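# Place the part on the cabinet rack

## Task

Set the part down on the rack inside the cabinet, then open the gripper and pull the hand away from it.

## Robot and tools

Robot: two arms on a table, named left_arm and right_arm. The names do not refer to image sides. left_arm is mounted on the +y side with its base at (-0.046, +0.357, 0) m; right_arm's base is at (-0.021, -0.234, 0) m. Each has a two-finger gripper. The fingers point along the gripper's own +z axis and spread apart along its y axis. The reported hand point, end_effector_position, sits between the finger pads, roughly 1 cm short of the fingertips.

Frame: every pose uses one scene frame. Its origin is on the table surface midway between the arms, +x points out over the table, +z points up. Positions are in metres. Orientations are quaternions written w first (qw, qx, qy, qz).

The 16-number row: moving commands take a single flat list of 16 numbers covering both arms, even if only one arm should move. Order: left_arm x, y, z, qw, qx, qy, qz, opening, then the same eight for right_arm. x, y, z and the quaternion are an absolute target pose for that gripper in the scene frame, not an offset. Opening runs from -1 (closed) to +1 (fully open, 0.094 m). A target further than 0.6 m from the arm's last reported position along any of the gripper's axes gets the call refused, and nothing is sent. To hold an arm still, resend exactly its last reported pose and the opening it should keep. To keep an orientation, resend the same quaternion you chose, not the drifted one from the result.

Tools:
- execute_actions(actions, pictures): actions is a list with at most one entry. An empty list just reports the state. An entry {"rows": [...], "steps": n} plays up to 15 rows, one per control step of 1/30 s (n at most 15, default 15; the final row repeats if rows run out). An entry with only {"steps": n} (n up to 300) is a pause that counts from the previous result, including your reply time. pictures true/false chooses whether camera images come back.
- move(target, speed): target is one 16-number row as above. Each gripper travels in a straight line to its pose; both paths finish together, lasting 0.5 to 10 s (cut off at 10 s). speed is the path's top speed in m/s, 0.002 to 0.5, default 0.25; turning is capped at twice that in rad/s. Opening is applied when the move begins. Paths do not avoid obstacles or the other arm, and the hand can lag, wander or overshoot the speed, mostly when the arm is stretched out.
- wait(seconds): 0 to 10 s of letting the simulation run with no new command.
- zoom_image(camera, region): enlarged view of part of the latest image. camera is cam_head_left, cam_head_right (504x504) or cam_left_wrist, cam_right_wrist (616x616); region is [x0, y0, x1, y1] in pixels from the top-left, no more than 504 by 504.
- read_manual(section): licence texts only; moves nothing.
- finished_scene(scene): ends and grades the current scene, given its number. Irreversible, so only call it once the part rests on the rack, released, with the hand withdrawn.

Control behaviour: each step, the commanded pose is limited to within 70 mm and 16 degrees of where the gripper actually is, so distant targets need several actions; after an action the arm continues only to its last clipped pose. Position wins over orientation when both cannot be met. Arms often stop a centimetre or more short, usually low. The simulation keeps running while you compose a reply, so long thinking costs time.

Reading results: the state line gives each gripper's position and quaternion (left_arm | right_arm); printed positions may be off, more so at long reach. grip_measured is the finger opening on the command scale; commanding about 0.03 below it grips firmly, less below grips gently. Joint positions list joint angles, the last being finger opening in metres. Joint torques are noisy, offset drive outputs. "Hand target" shows where the controller is driving each hand. "pose unreachable" names an arm whose command the clearance check altered or blocked; HELD marks steps where your row was partly or fully not sent. A move adds a "move:" line with its ending (done, off_target, moving, held, fault) and limits (paced = target clipped; held = some steps blocked, after which the arm may move fast), plus each gripper's distance from its target. FAULT and MOTOR HOT lines report stops and heating; motors stop at 90 °C and the arm drops at 100 °C, so avoid holding loads longer than needed.

Avoid: dropping the part, letting anything fall off the table, fast contact or pressing far past a surface, arms touching each other, and tugs or pushes that may briefly disturb a held part.

Each tool is called after ">>>" as name([rows], argument=value, ...), one row to a line, values as JSON.

## Session

>>> execute_actions(actions=[])

Scene clock: 0.00 s of 4480.00 s.
left_arm: end_effector_position=(+0.3390, +0.3049, +0.3993) grip_measured=+1.000 end_effector_quat_wxyz=(+0.684, -0.016, +0.678, +0.269) | right_arm: end_effector_position=(+0.1664, -0.3113, +0.2542) grip_measured=+1.000 end_effector_quat_wxyz=(+0.401, -0.177, +0.892, -0.108)
Joint positions: left_arm=[-0.582  1.224  1.021  0.331 -0.899  0.451  0.094] | right_arm=[-1.021  0.75   1.044 -1.214 -0.602 -1.1    0.094]
Joint velocities: left_arm=[-0.007 -0.002  0.007 -0.037 -0.022 -0.022  0.   ] | right_arm=[ 0.012 -0.002 -0.007 -0.022  0.081  0.007  0.   ]
Joint torques (N m, as the arm reports them, + toward a larger angle): no reading
Motor temperatures (°C, as the motors report them): left_arm=[29 31 31 33 30 28] | right_arm=[31 31 33 32 31 32]
Hand target (left_arm): +0.335, +0.307, +0.412; +0.695, -0.027, +0.669, +0.261
Hand target (right_arm): +0.166, -0.308, +0.257; +0.406, -0.178, +0.890, -0.105

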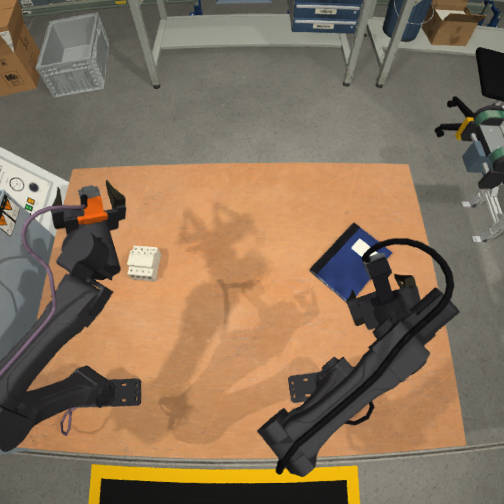

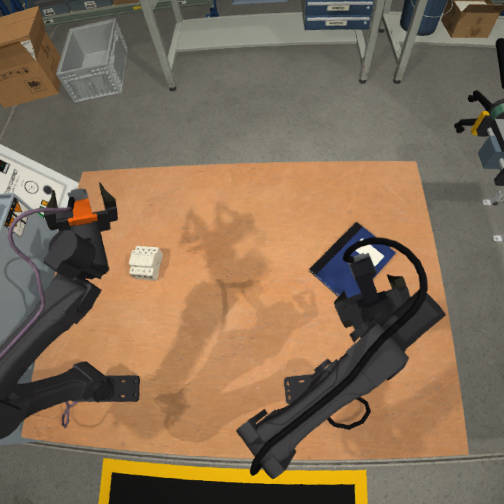

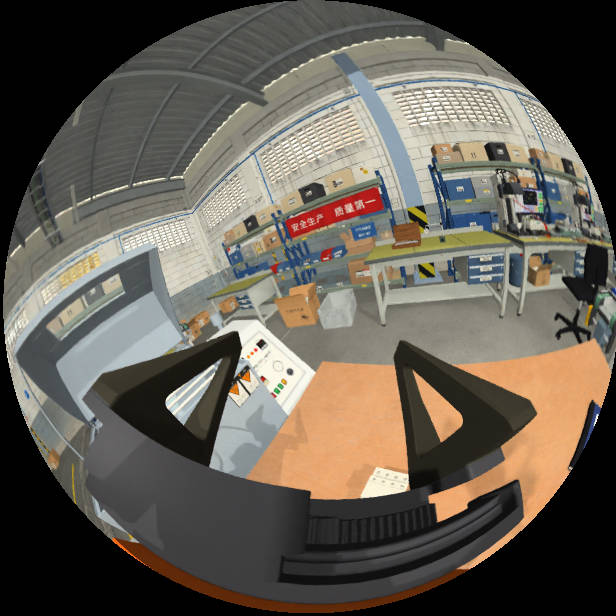

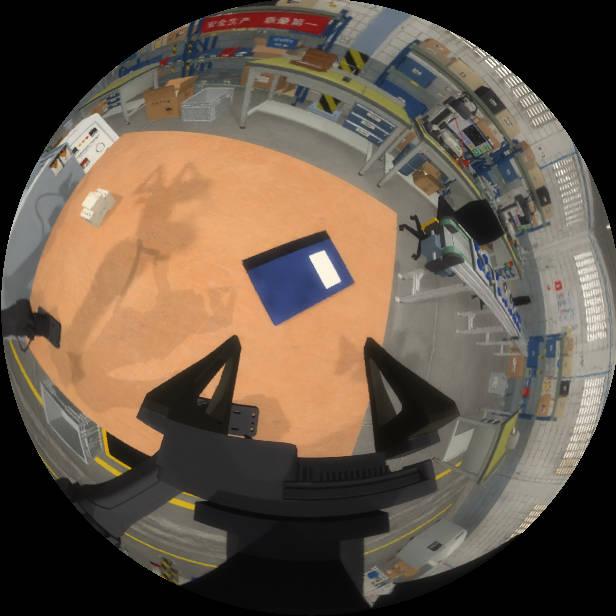

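>>> zoom_image(camera="cam_head_left", region=[0, 130, 200, 330])

>>> zoom_image(camera="cam_left_wrist", region=[0, 220, 320, 540])

Region (0, 130, 200, 330) of cam_head_left's 504x504 image, scaled by 2.520, with more detail than that image has.

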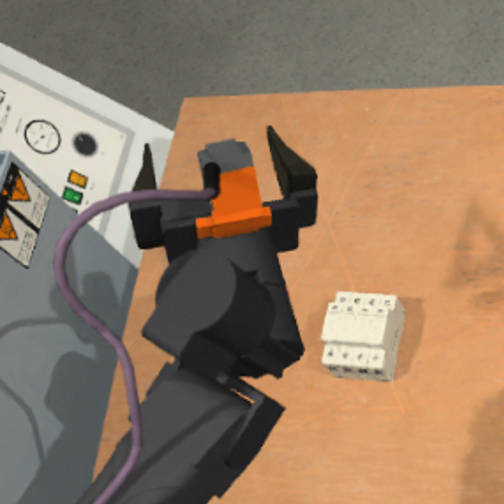

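Region (0, 220, 320, 540) of cam_left_wrist's 616x616 image, scaled by 1.575, with more detail than that image has.

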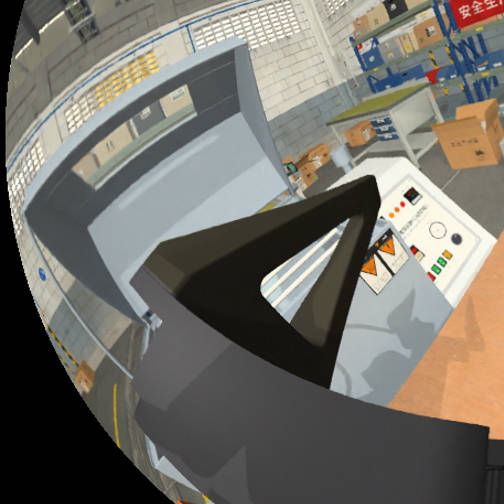

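>>> move(target=[0.22,0.42,0.38,0.271,-0.653,0.653,0.271,1,0.166,-0.308,0.257,0.406,-0.178,0.890,-0.105,1])

Scene clock: 8.03 s of 4480.00 s.
left_arm: end_effector_position=(+0.2266, +0.4136, +0.3642) grip_measured=+1.000 end_effector_quat_wxyz=(+0.432, -0.527, +0.721, +0.122) | right_arm: end_effector_position=(+0.1659, -0.3121, +0.2538) grip_measured=+1.000 end_effector_quat_wxyz=(+0.399, -0.177, +0.893, -0.110)
Joint positions: left_arm=[-0.378  1.362  1.794 -1.557 -0.848 -1.36   0.094] | right_arm=[-1.021  0.75   1.044 -1.214 -0.597 -1.1    0.094]
Joint velocities: left_arm=[ 0.007 -0.012  0.012  0.095 -0.007 -0.037  0.   ] | right_arm=[-0.032  0.017 -0.002 -0.022  0.022 -0.037  0.   ]
Joint torques (N m, as the arm reports them, + toward a larger angle): left_arm=[ 0.82 -4.29  6.78  0.65 -0.48 -0.03] | right_arm=[-0.1   0.37  7.56  1.11 -0.52  0.01]
Motor temperatures (°C, as the motors report them): left_arm=[29 32 33 35 30 28] | right_arm=[31 31 33 33 31 32]
Hand target (left_arm): +0.219, +0.419, +0.377; +0.444, -0.539, +0.707, +0.111
Hand target (right_arm): +0.166, -0.308, +0.257; +0.406, -0.178, +0.890, -0.105
Off the commanded pose (left_arm): 0.018 m, 30 deg; orientation clipped at the last step of the last action.
Off the commanded pose (right_arm): 0.005 m, 1 deg.
joint sent to its limit (left arm) — the command would take joint 4 (wrist pitch) past its lower limit, so that joint was sent only as far as its limit.
After step 90, 1.00 s passed at rest.
move: off_target (left_arm); limits=paced

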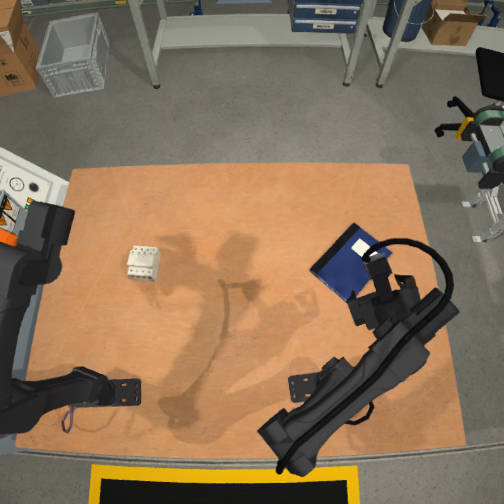

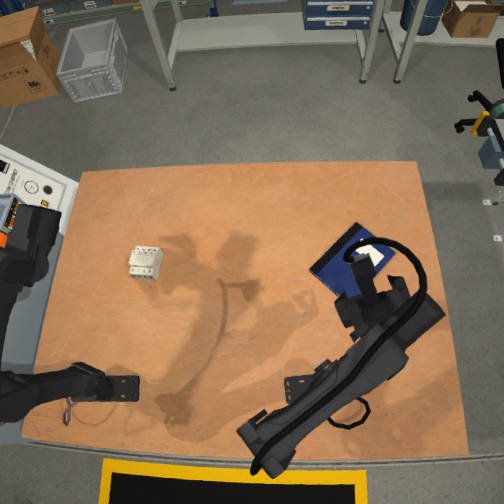

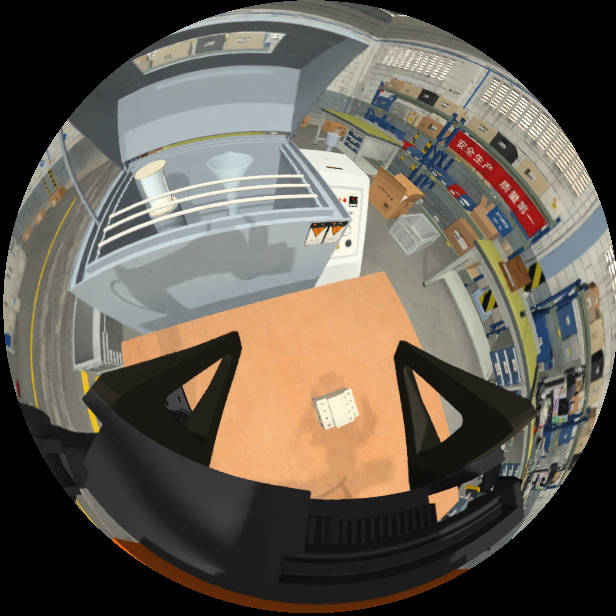

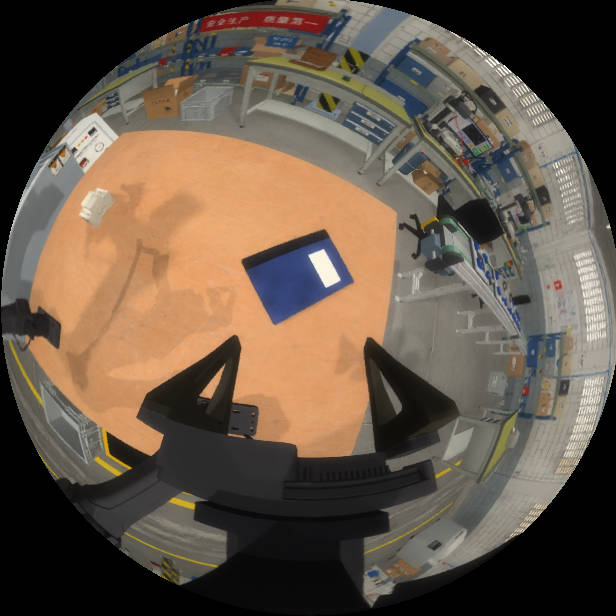

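>>> move(target=[0.2,0.58,0.40,0.09,-0.70,0.70,0.09,1,0.166,-0.308,0.257,0.406,-0.178,0.890,-0.105,1])

Scene clock: 12.33 s of 4480.00 s.
left_arm: end_effector_position=(+0.2010, +0.5797, +0.3927) grip_measured=+1.000 end_effector_quat_wxyz=(+0.341, -0.646, +0.679, +0.075) | right_arm: end_effector_position=(+0.1659, -0.3121, +0.2538) grip_measured=+1.000 end_effector_quat_wxyz=(+0.399, -0.177, +0.893, -0.110)
Joint positions: left_arm=[ 0.524  1.581  2.253 -1.565 -0.243 -0.835  0.094] | right_arm=[-1.021  0.75   1.044 -1.214 -0.597 -1.1    0.094]
Joint velocities: left_arm=[ 0.017 -0.002 -0.017 -0.066  0.007  0.007  0.   ] | right_arm=[-0.007  0.012  0.007  0.007  0.022 -0.095  0.   ]
Joint torques (N m, as the arm reports them, + toward a larger angle): left_arm=[ 1.   -3.88  6.24  1.11 -0.15  0.12] | right_arm=[-0.08  0.43  7.56  1.1  -0.53  0.01]
Motor temperatures (°C, as the motors report them): left_arm=[29 32 33 35 30 28] | right_arm=[31 31 34 33 31 32]
Hand target (left_arm): +0.198, +0.582, +0.400; -0.349, +0.644, -0.676, -0.077
Hand target (right_arm): +0.166, -0.308, +0.257; +0.406, -0.178, +0.890, -0.105
Off the commanded pose (left_arm): 0.007 m, 30 deg; orientation clipped at the last step of the last action.
Off the commanded pose (right_arm): 0.005 m, 1 deg.
joint sent to its limit (left arm) — the command would take joint 4 (wrist pitch) past its lower limit, so that joint was sent only as far as its limit.
move: off_target (left_arm); limits=paced

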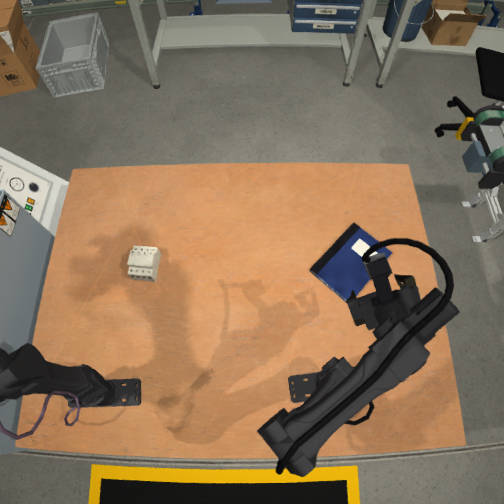

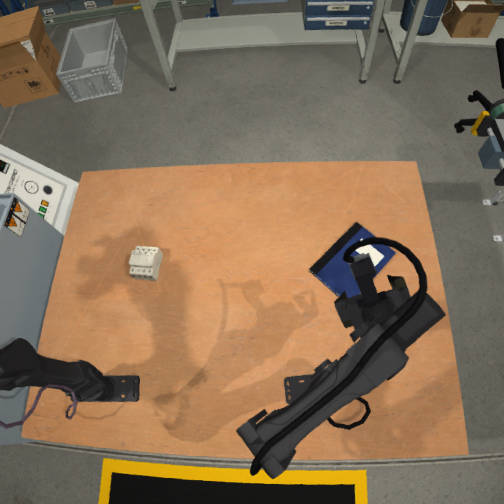

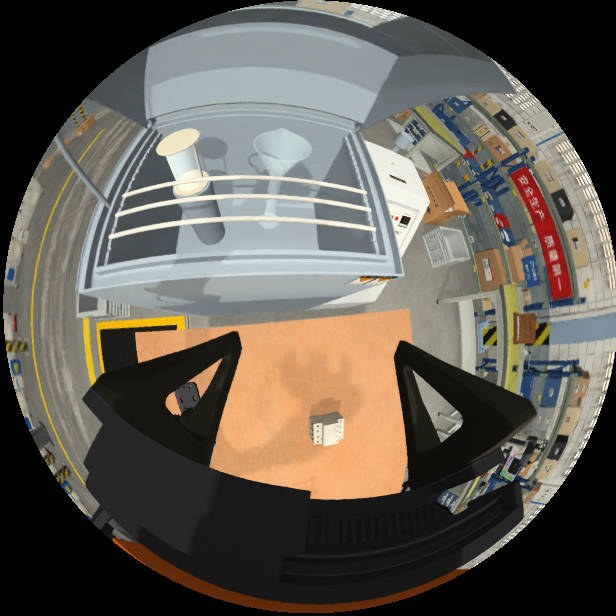

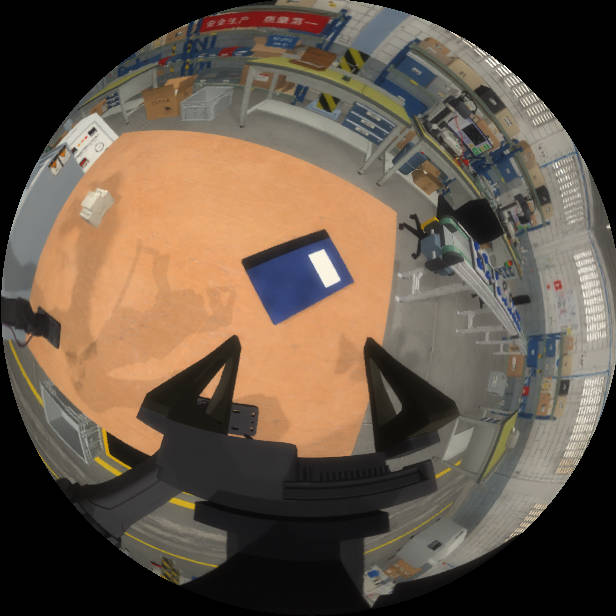

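>>> move(target=[0.15,0.62,0.30,0.5,-0.5,0.5,0.5,1,0.166,-0.308,0.257,0.406,-0.178,0.890,-0.105,1])

Scene clock: 22.97 s of 4480.00 s.
left_arm: end_effector_position=(+0.1546, +0.6187, +0.2962) grip_measured=+1.000 end_effector_quat_wxyz=(+0.491, -0.495, +0.511, +0.502) | right_arm: end_effector_position=(+0.1659, -0.3121, +0.2538) grip_measured=+1.000 end_effector_quat_wxyz=(+0.399, -0.177, +0.893, -0.110)
Joint positions: left_arm=[ 0.313  1.096  0.646  0.416 -1.176 -0.005  0.094] | right_arm=[-1.021  0.75   1.044 -1.214 -0.597 -1.1    0.094]
Joint velocities: left_arm=[ 0.012 -0.007 -0.012  0.037  0.066  0.007  0.   ] | right_arm=[-0.002  0.002  0.002 -0.007  0.051  0.022  0.   ]
Joint torques (N m, as the arm reports them, + toward a larger angle): left_arm=[ 0.78 -3.35  6.    1.43 -0.01  0.11] | right_arm=[-0.09  0.33  7.52  1.11 -0.53  0.03]
Motor temperatures (°C, as the motors report them): left_arm=[29 32 33 36 30 28] | right_arm=[31 31 34 34 32 32]
Hand target (left_arm): +0.150, +0.620, +0.302; +0.499, -0.499, +0.501, +0.502
Hand target (right_arm): +0.166, -0.308, +0.257; +0.406, -0.178, +0.890, -0.105
Off the commanded pose (left_arm): 0.006 m, 2 deg.
Off the commanded pose (right_arm): 0.005 m, 1 deg.
After step 90, 4.50 s passed at rest.
move: done

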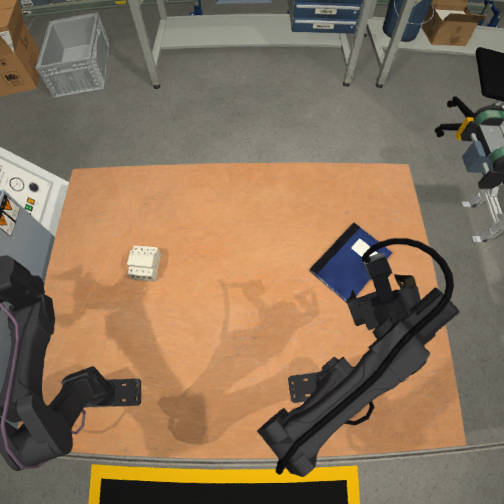

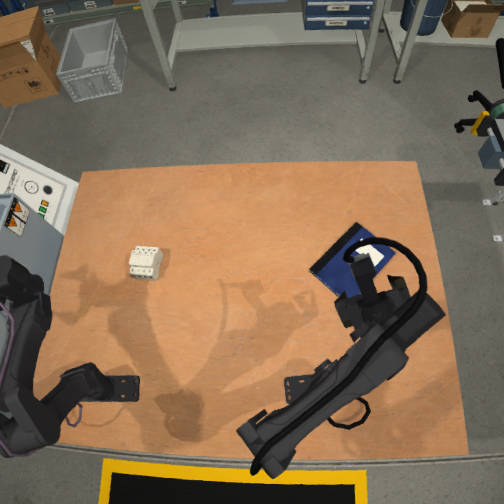

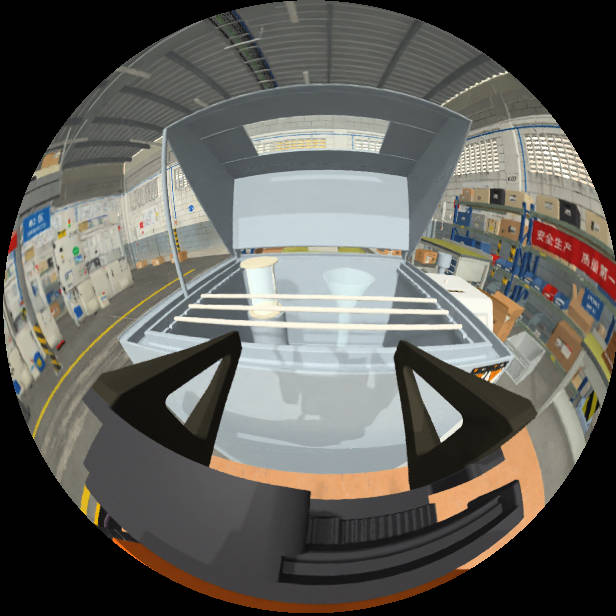

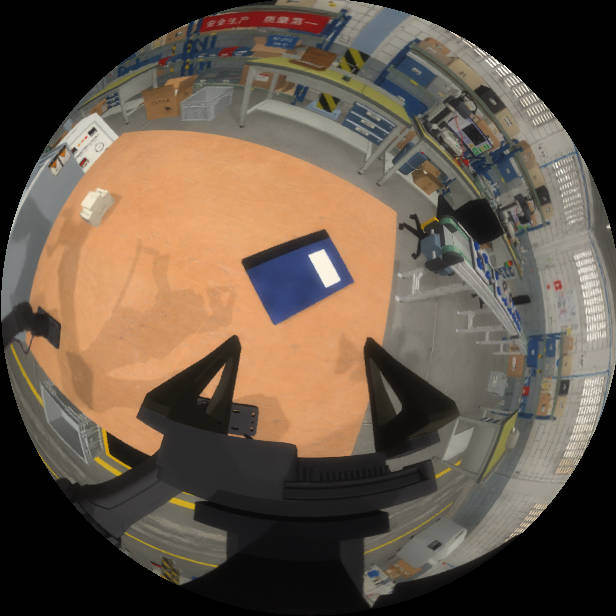

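>>> zoom_image(camera="cam_left_wrist", region=[110, 220, 520, 400])

Region (110, 220, 520, 400) of cam_left_wrist's 616x616 image, scaled by 1.229, with more detail than that image has; it fills the top 221 rows of this view, and the rest is white.

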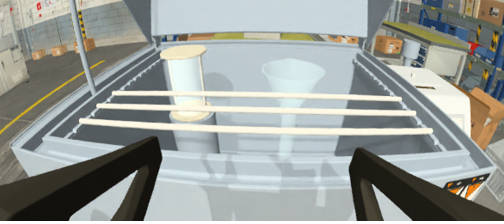

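>>> move(target=[0.2,0.70,0.42,0.346,-0.520,0.742,0.243,1,0.166,-0.308,0.257,0.406,-0.178,0.890,-0.105,1], speed=0.15)

Scene clock: 31.33 s of 4480.00 s.
left_arm: end_effector_position=(+0.2013, +0.6996, +0.4105) grip_measured=+1.000 end_effector_quat_wxyz=(+0.342, -0.521, +0.745, +0.239) | right_arm: end_effector_position=(+0.1659, -0.3121, +0.2538) grip_measured=+1.000 end_effector_quat_wxyz=(+0.399, -0.177, +0.893, -0.110)
Joint positions: left_arm=[ 0.741  1.85   2.541 -1.443 -0.301 -0.272  0.094] | right_arm=[-1.021  0.75   1.044 -1.214 -0.597 -1.1    0.094]
Joint velocities: left_arm=[ 0.012  0.037  0.022 -0.081 -0.037  0.022  0.   ] | right_arm=[ 0.002  0.002  0.007  0.007  0.051 -0.007  0.   ]
Joint torques (N m, as the arm reports them, + toward a larger angle): left_arm=[ 0.69 -6.12  6.39  1.24 -0.13  0.1 ] | right_arm=[-0.06  0.41  7.56  1.1  -0.53  0.01]
Motor temperatures (°C, as the motors report them): left_arm=[29 33 34 37 30 28] | right_arm=[31 31 35 34 32 32]
Hand target (left_arm): +0.198, +0.701, +0.417; +0.348, -0.520, +0.741, +0.242
Hand target (right_arm): +0.166, -0.308, +0.257; +0.406, -0.178, +0.890, -0.105
Off the commanded pose (left_arm): 0.010 m, 1 deg.
Off the commanded pose (right_arm): 0.005 m, 1 deg.
After step 90, 2.00 s passed at rest.
move: done

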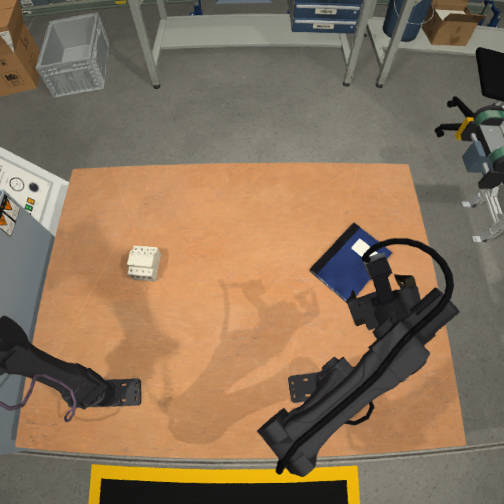

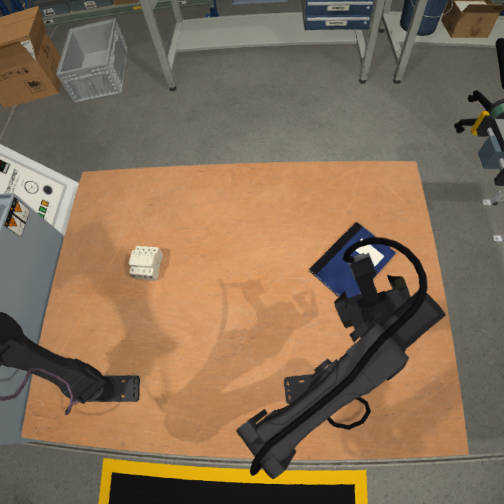

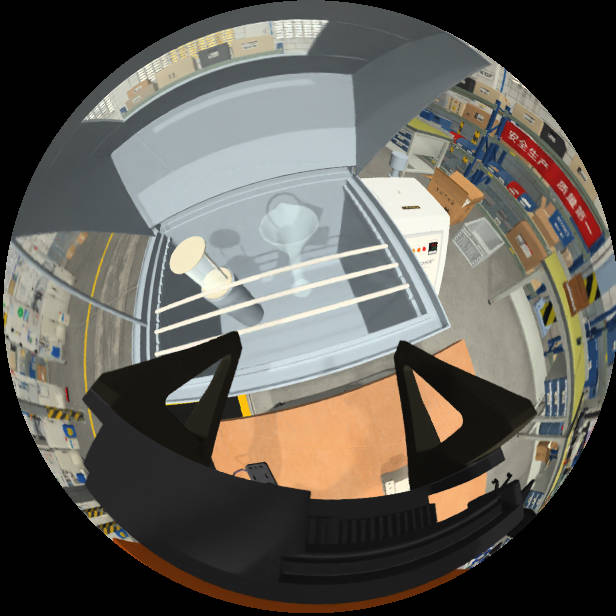

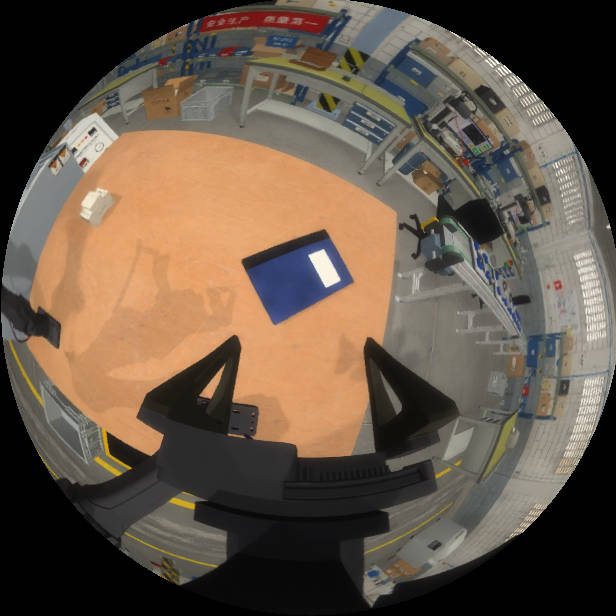

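>>> move(target=[0.36,0.33,0.25,0,0,1,0,1,0.166,-0.308,0.257,0.406,-0.178,0.890,-0.105,1])

Scene clock: 38.10 s of 4480.00 s.
left_arm: end_effector_position=(+0.3627, +0.3325, +0.2363) grip_measured=+1.000 end_effector_quat_wxyz=(+0.122, -0.009, +0.992, -0.008) | right_arm: end_effector_position=(+0.1659, -0.3121, +0.2538) grip_measured=+1.000 end_effector_quat_wxyz=(+0.399, -0.177, +0.893, -0.110)
Joint positions: left_arm=[-0.14   1.982  2.224 -1.566 -0.001 -0.082  0.094] | right_arm=[-1.021  0.75   1.044 -1.214 -0.597 -1.1    0.094]
Joint velocities: left_arm=[-0.012 -0.017  0.002  0.066  0.081  0.037  0.   ] | right_arm=[ 0.012 -0.007 -0.002 -0.007  0.066 -0.022  0.   ]
Joint torques (N m, as the arm reports them, + toward a larger angle): left_arm=[-0.36 -8.73  7.43  0.51  0.05  0.1 ] | right_arm=[-0.06  0.34  7.54  1.1  -0.54 -0.01]
Motor temperatures (°C, as the motors report them): left_arm=[29 34 34 37 30 28] | right_arm=[31 31 35 34 32 32]
Hand target (left_arm): +0.365, +0.329, +0.249; +0.141, -0.001, +0.990, -0.014
Hand target (right_arm): +0.166, -0.308, +0.257; +0.406, -0.178, +0.890, -0.105
Off the commanded pose (left_arm): 0.014 m, 14 deg.
Off the commanded pose (right_arm): 0.005 m, 1 deg.
joint sent to its limit (left arm) — the command would take joint 4 (wrist pitch) past its lower limit, so that joint was sent only as far as its limit.
After step 90, 0.40 s passed at rest.
move: off_target (left_arm)

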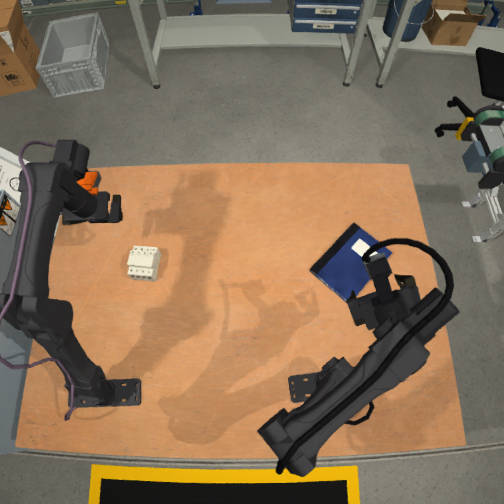

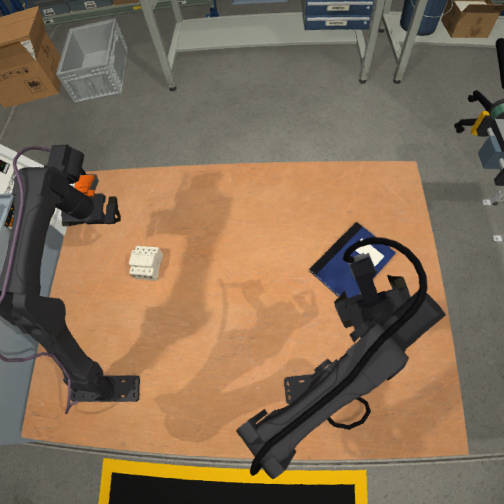

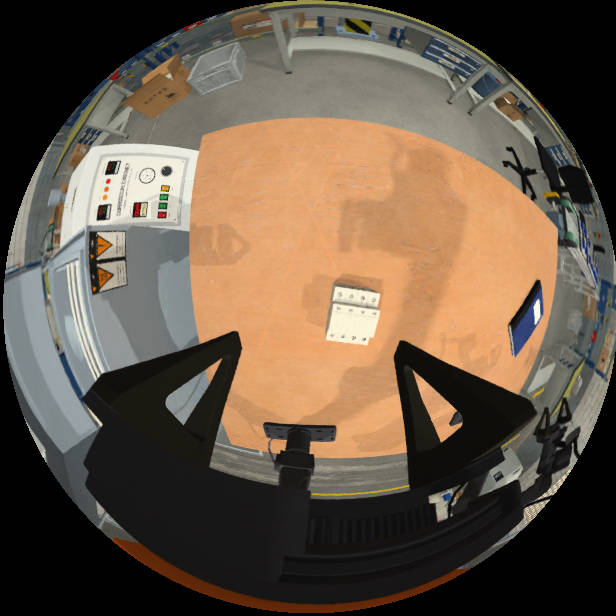

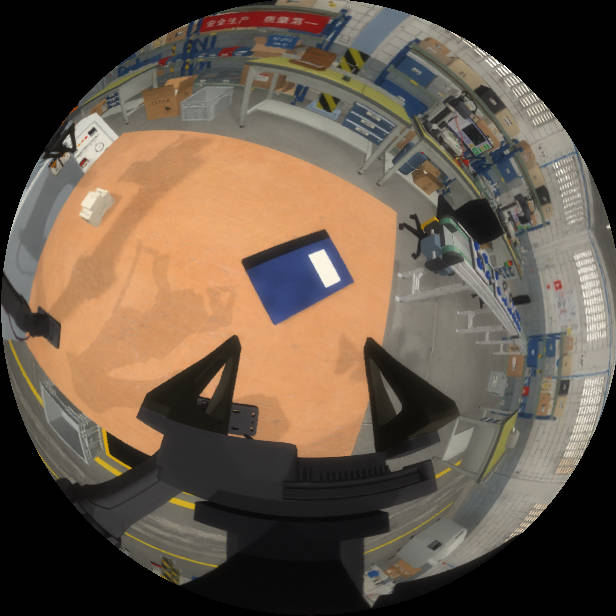

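>>> move(target=[0.38,0.27,0.14,0,0,1,0,1,0.166,-0.308,0.257,0.406,-0.178,0.890,-0.105,1])

Scene clock: 44.93 s of 4480.00 s.
left_arm: end_effector_position=(+0.3752, +0.2723, +0.1168) grip_measured=+1.000 end_effector_quat_wxyz=(-0.023, +0.004, +1.000, +0.005) | right_arm: end_effector_position=(+0.1659, -0.3121, +0.2538) grip_measured=+1.000 end_effector_quat_wxyz=(+0.399, -0.177, +0.893, -0.110)
Joint positions: left_arm=[-0.278  2.29   2.239 -1.567 -0.    -0.193  0.094] | right_arm=[-1.021  0.75   1.044 -1.214 -0.597 -1.1    0.094]
Joint velocities: left_arm=[-0.012  0.002 -0.002 -0.081  0.022 -0.066  0.   ] | right_arm=[-0.007 -0.007  0.002  0.007  0.022 -0.051  0.   ]
Joint torques (N m, as the arm reports them, + toward a larger angle): left_arm=[ -0.12 -12.81   7.24   0.04   0.    -0.05] | right_arm=[-0.06  0.39  7.59  1.11 -0.54  0.01]
Motor temperatures (°C, as the motors report them): left_arm=[29 35 34 36 30 28] | right_arm=[31 31 35 35 32 32]
Hand target (left_arm): +0.380, +0.270, +0.139; +0.007, -0.001, +1.000, -0.003
Hand target (right_arm): +0.166, -0.308, +0.257; +0.406, -0.178, +0.890, -0.105
Off the commanded pose (left_arm): 0.024 m, 3 deg.
Off the commanded pose (right_arm): 0.005 m, 1 deg.
joint sent to its limit (left arm) — the command would take joint 4 (wrist pitch) past its lower limit, so that joint was sent only as far as its limit.
After step 90, 2.80 s passed at rest.
move: off_target (left_arm)

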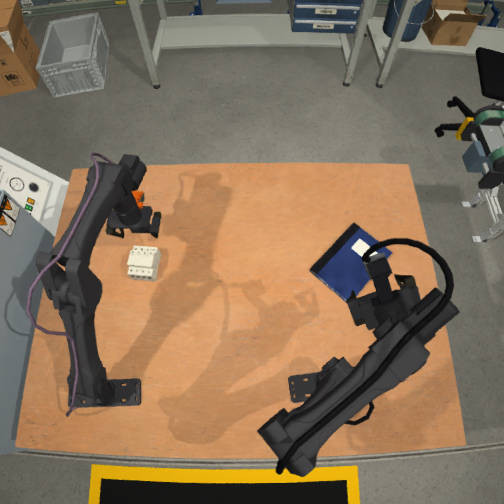

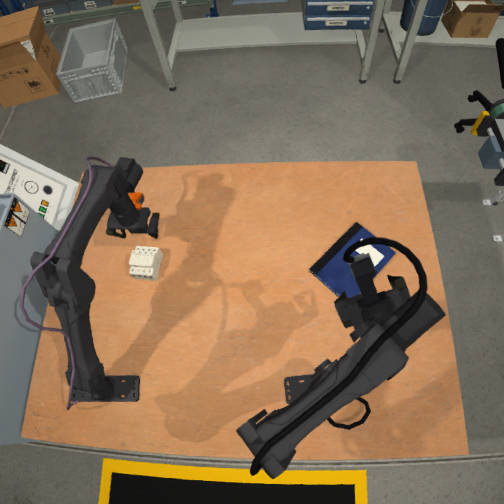

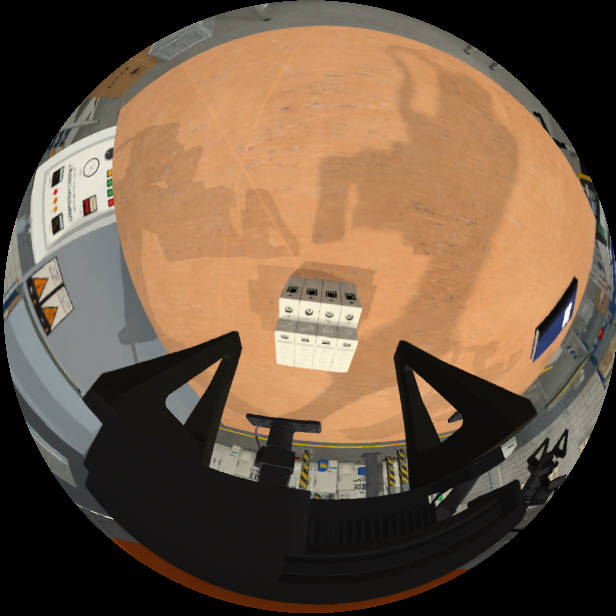

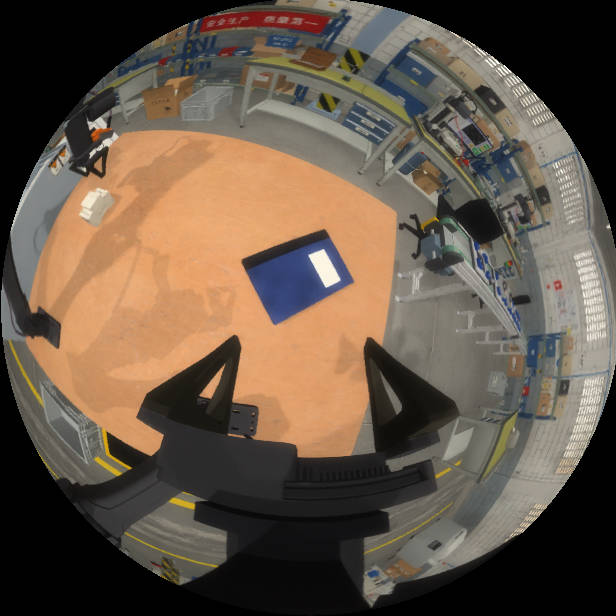

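>>> move(target=[0.37,0.27,0.115,0,0,1,0,1,0.166,-0.308,0.257,0.406,-0.178,0.890,-0.105,1], speed=0.1)

Scene clock: 48.33 s of 4480.00 s.
left_arm: end_effector_position=(+0.3677, +0.2738, +0.1052) grip_measured=+1.000 end_effector_quat_wxyz=(-0.020, +0.002, +1.000, +0.004) | right_arm: end_effector_position=(+0.1659, -0.3121, +0.2538) grip_measured=+1.000 end_effector_quat_wxyz=(+0.399, -0.177, +0.893, -0.110)
Joint positions: left_arm=[-0.278  2.23   2.094 -1.476 -0.    -0.198  0.094] | right_arm=[-1.021  0.75   1.044 -1.214 -0.597 -1.1    0.094]
Joint velocities: left_arm=[-0.002 -0.007  0.002  0.007 -0.066 -0.007  0.   ] | right_arm=[ 0.002 -0.002  0.002 -0.125  0.066  0.022  0.   ]
Joint torques (N m, as the arm reports them, + toward a larger angle): left_arm=[ -0.54 -12.21   4.84   0.21  -0.03  -0.06] | right_arm=[-0.04  0.38  7.53  1.11 -0.54  0.01]
Motor temperatures (°C, as the motors report them): left_arm=[29 37 34 36 30 28] | right_arm=[31 31 35 35 32 32]
Hand target (left_arm): +0.370, +0.270, +0.115; -0.000, +0.000, +1.000, -0.000
Hand target (right_arm): +0.166, -0.308, +0.257; +0.406, -0.178, +0.890, -0.105
Off the commanded pose (left_arm): 0.011 m, 2 deg.
Off the commanded pose (right_arm): 0.005 m, 1 deg.
move: off_target (left_arm)

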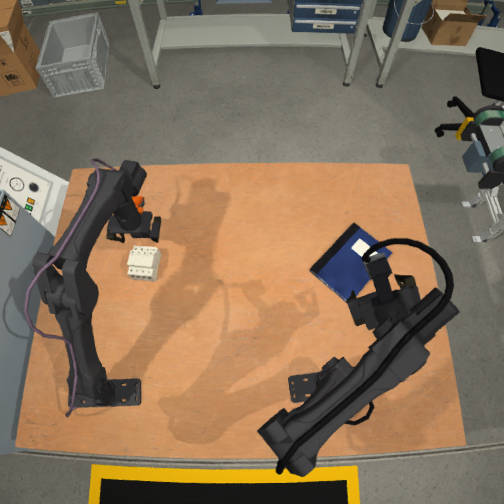

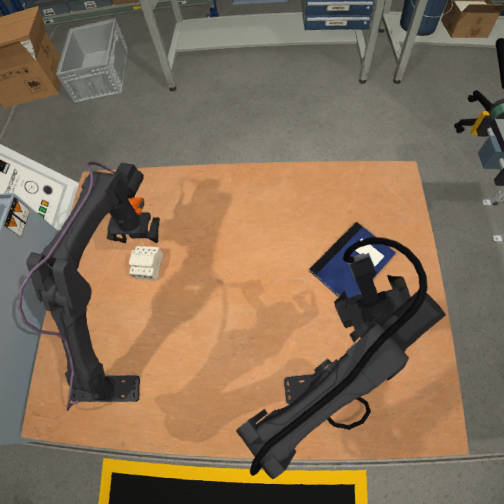

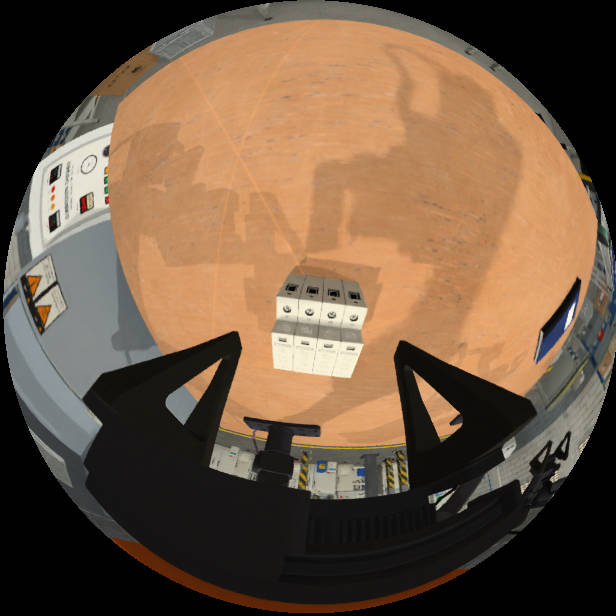

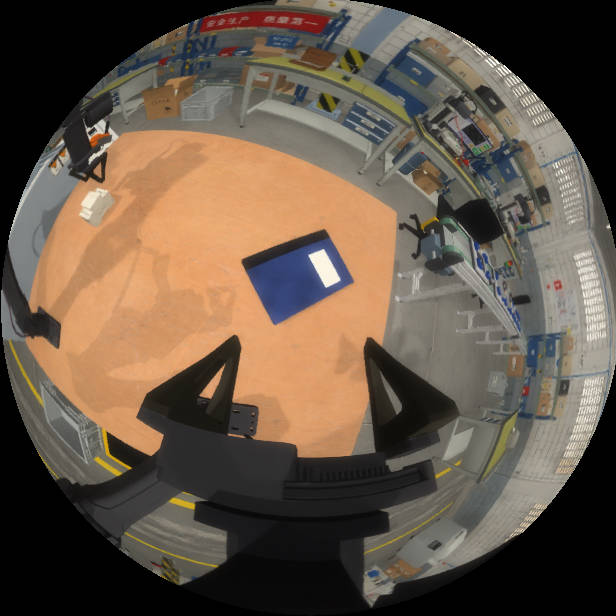

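>>> move(target=[0.355,0.268,0.075,0.0,0.03,1,0,1,0.166,-0.308,0.257,0.406,-0.178,0.890,-0.105,1], speed=0.06)

Scene clock: 51.93 s of 4480.00 s.
left_arm: end_effector_position=(+0.3513, +0.2719, +0.0631) grip_measured=+1.000 end_effector_quat_wxyz=(-0.024, +0.021, +0.999, +0.005) | right_arm: end_effector_position=(+0.1659, -0.3121, +0.2538) grip_measured=+1.000 end_effector_quat_wxyz=(+0.399, -0.177, +0.893, -0.110)
Joint positions: left_arm=[-0.291  2.166  1.822 -1.277 -0.    -0.172  0.094] | right_arm=[-1.021  0.75   1.044 -1.214 -0.597 -1.1    0.094]
Joint velocities: left_arm=[ 0.002  0.007 -0.007 -0.037 -0.022 -0.007  0.   ] | right_arm=[ 0.012  0.017 -0.027 -0.037 -0.051  0.051  0.   ]
Joint torques (N m, as the arm reports them, + toward a larger angle): left_arm=[ -0.65 -12.18   4.89   0.21  -0.03   0.09] | right_arm=[-0.08  0.37  7.54  1.1  -0.54  0.01]
Motor temperatures (°C, as the motors report them): left_arm=[29 39 34 35 30 28] | right_arm=[31 31 35 35 32 32]
Hand target (left_arm): +0.355, +0.268, +0.075; -0.000, +0.030, +1.000, +0.000
Hand target (right_arm): +0.166, -0.308, +0.257; +0.406, -0.178, +0.890, -0.105
Off the commanded pose (left_arm): 0.013 m, 3 deg.
Off the commanded pose (right_arm): 0.005 m, 1 deg.
move: off_target (left_arm)

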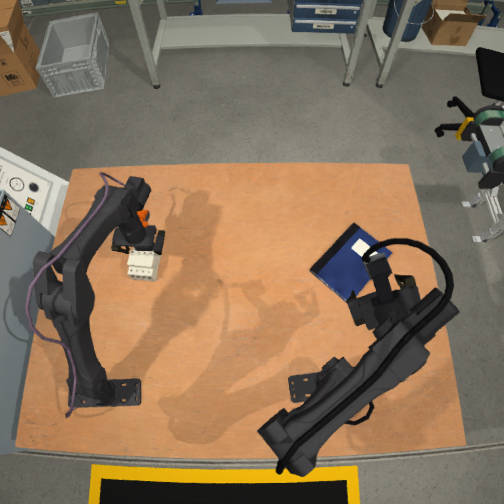

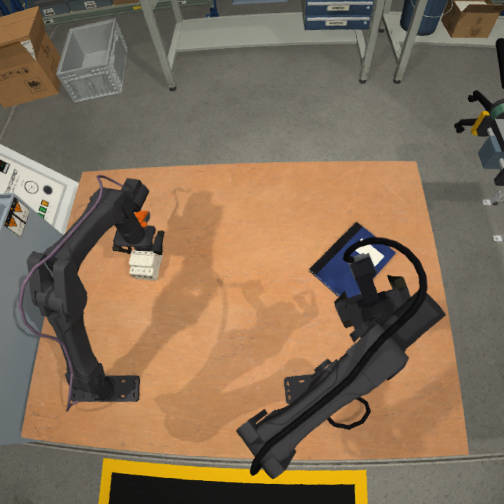

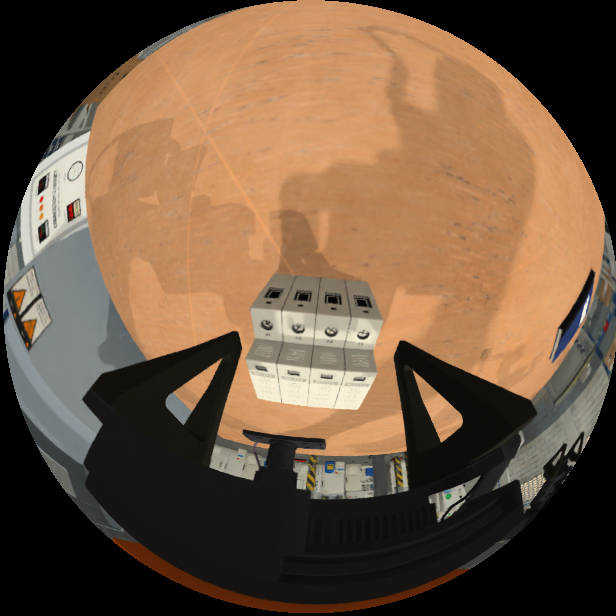

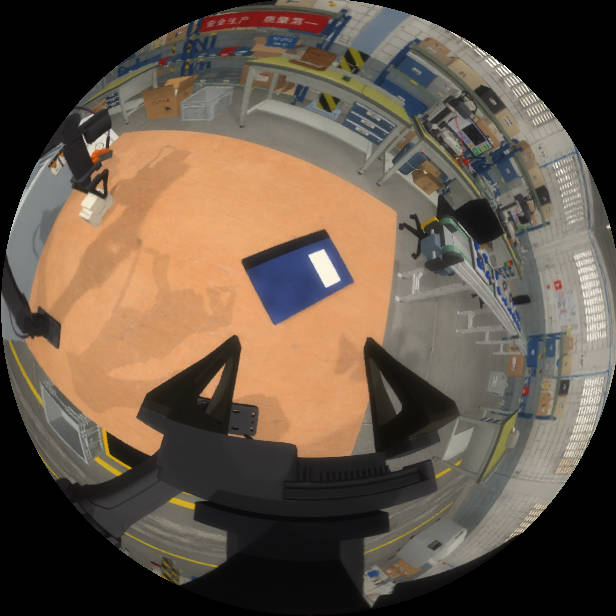

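>>> zoom_image(camera="cam_head_left", region=[90, 190, 210, 310])

>>> zoom_image(camera="cam_right_wrist", region=[40, 120, 160, 240])

Region (90, 190, 210, 310) of cam_head_left's 504x504 image, scaled by 4.200, with more detail than that image has.

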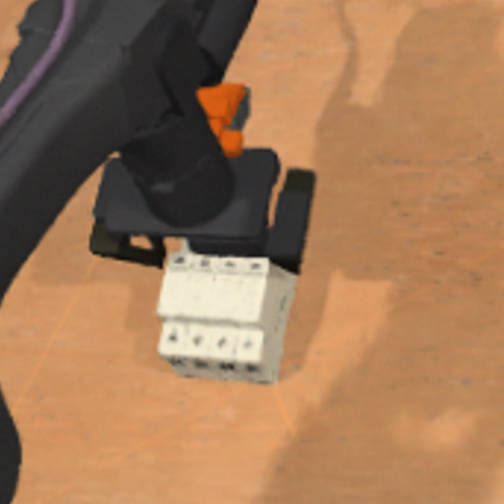

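Region (40, 120, 160, 240) of cam_right_wrist's 616x616 image, scaled by 4.200, with more detail than that image has.

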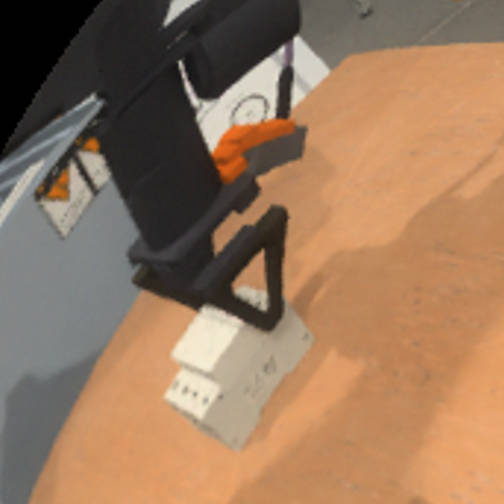

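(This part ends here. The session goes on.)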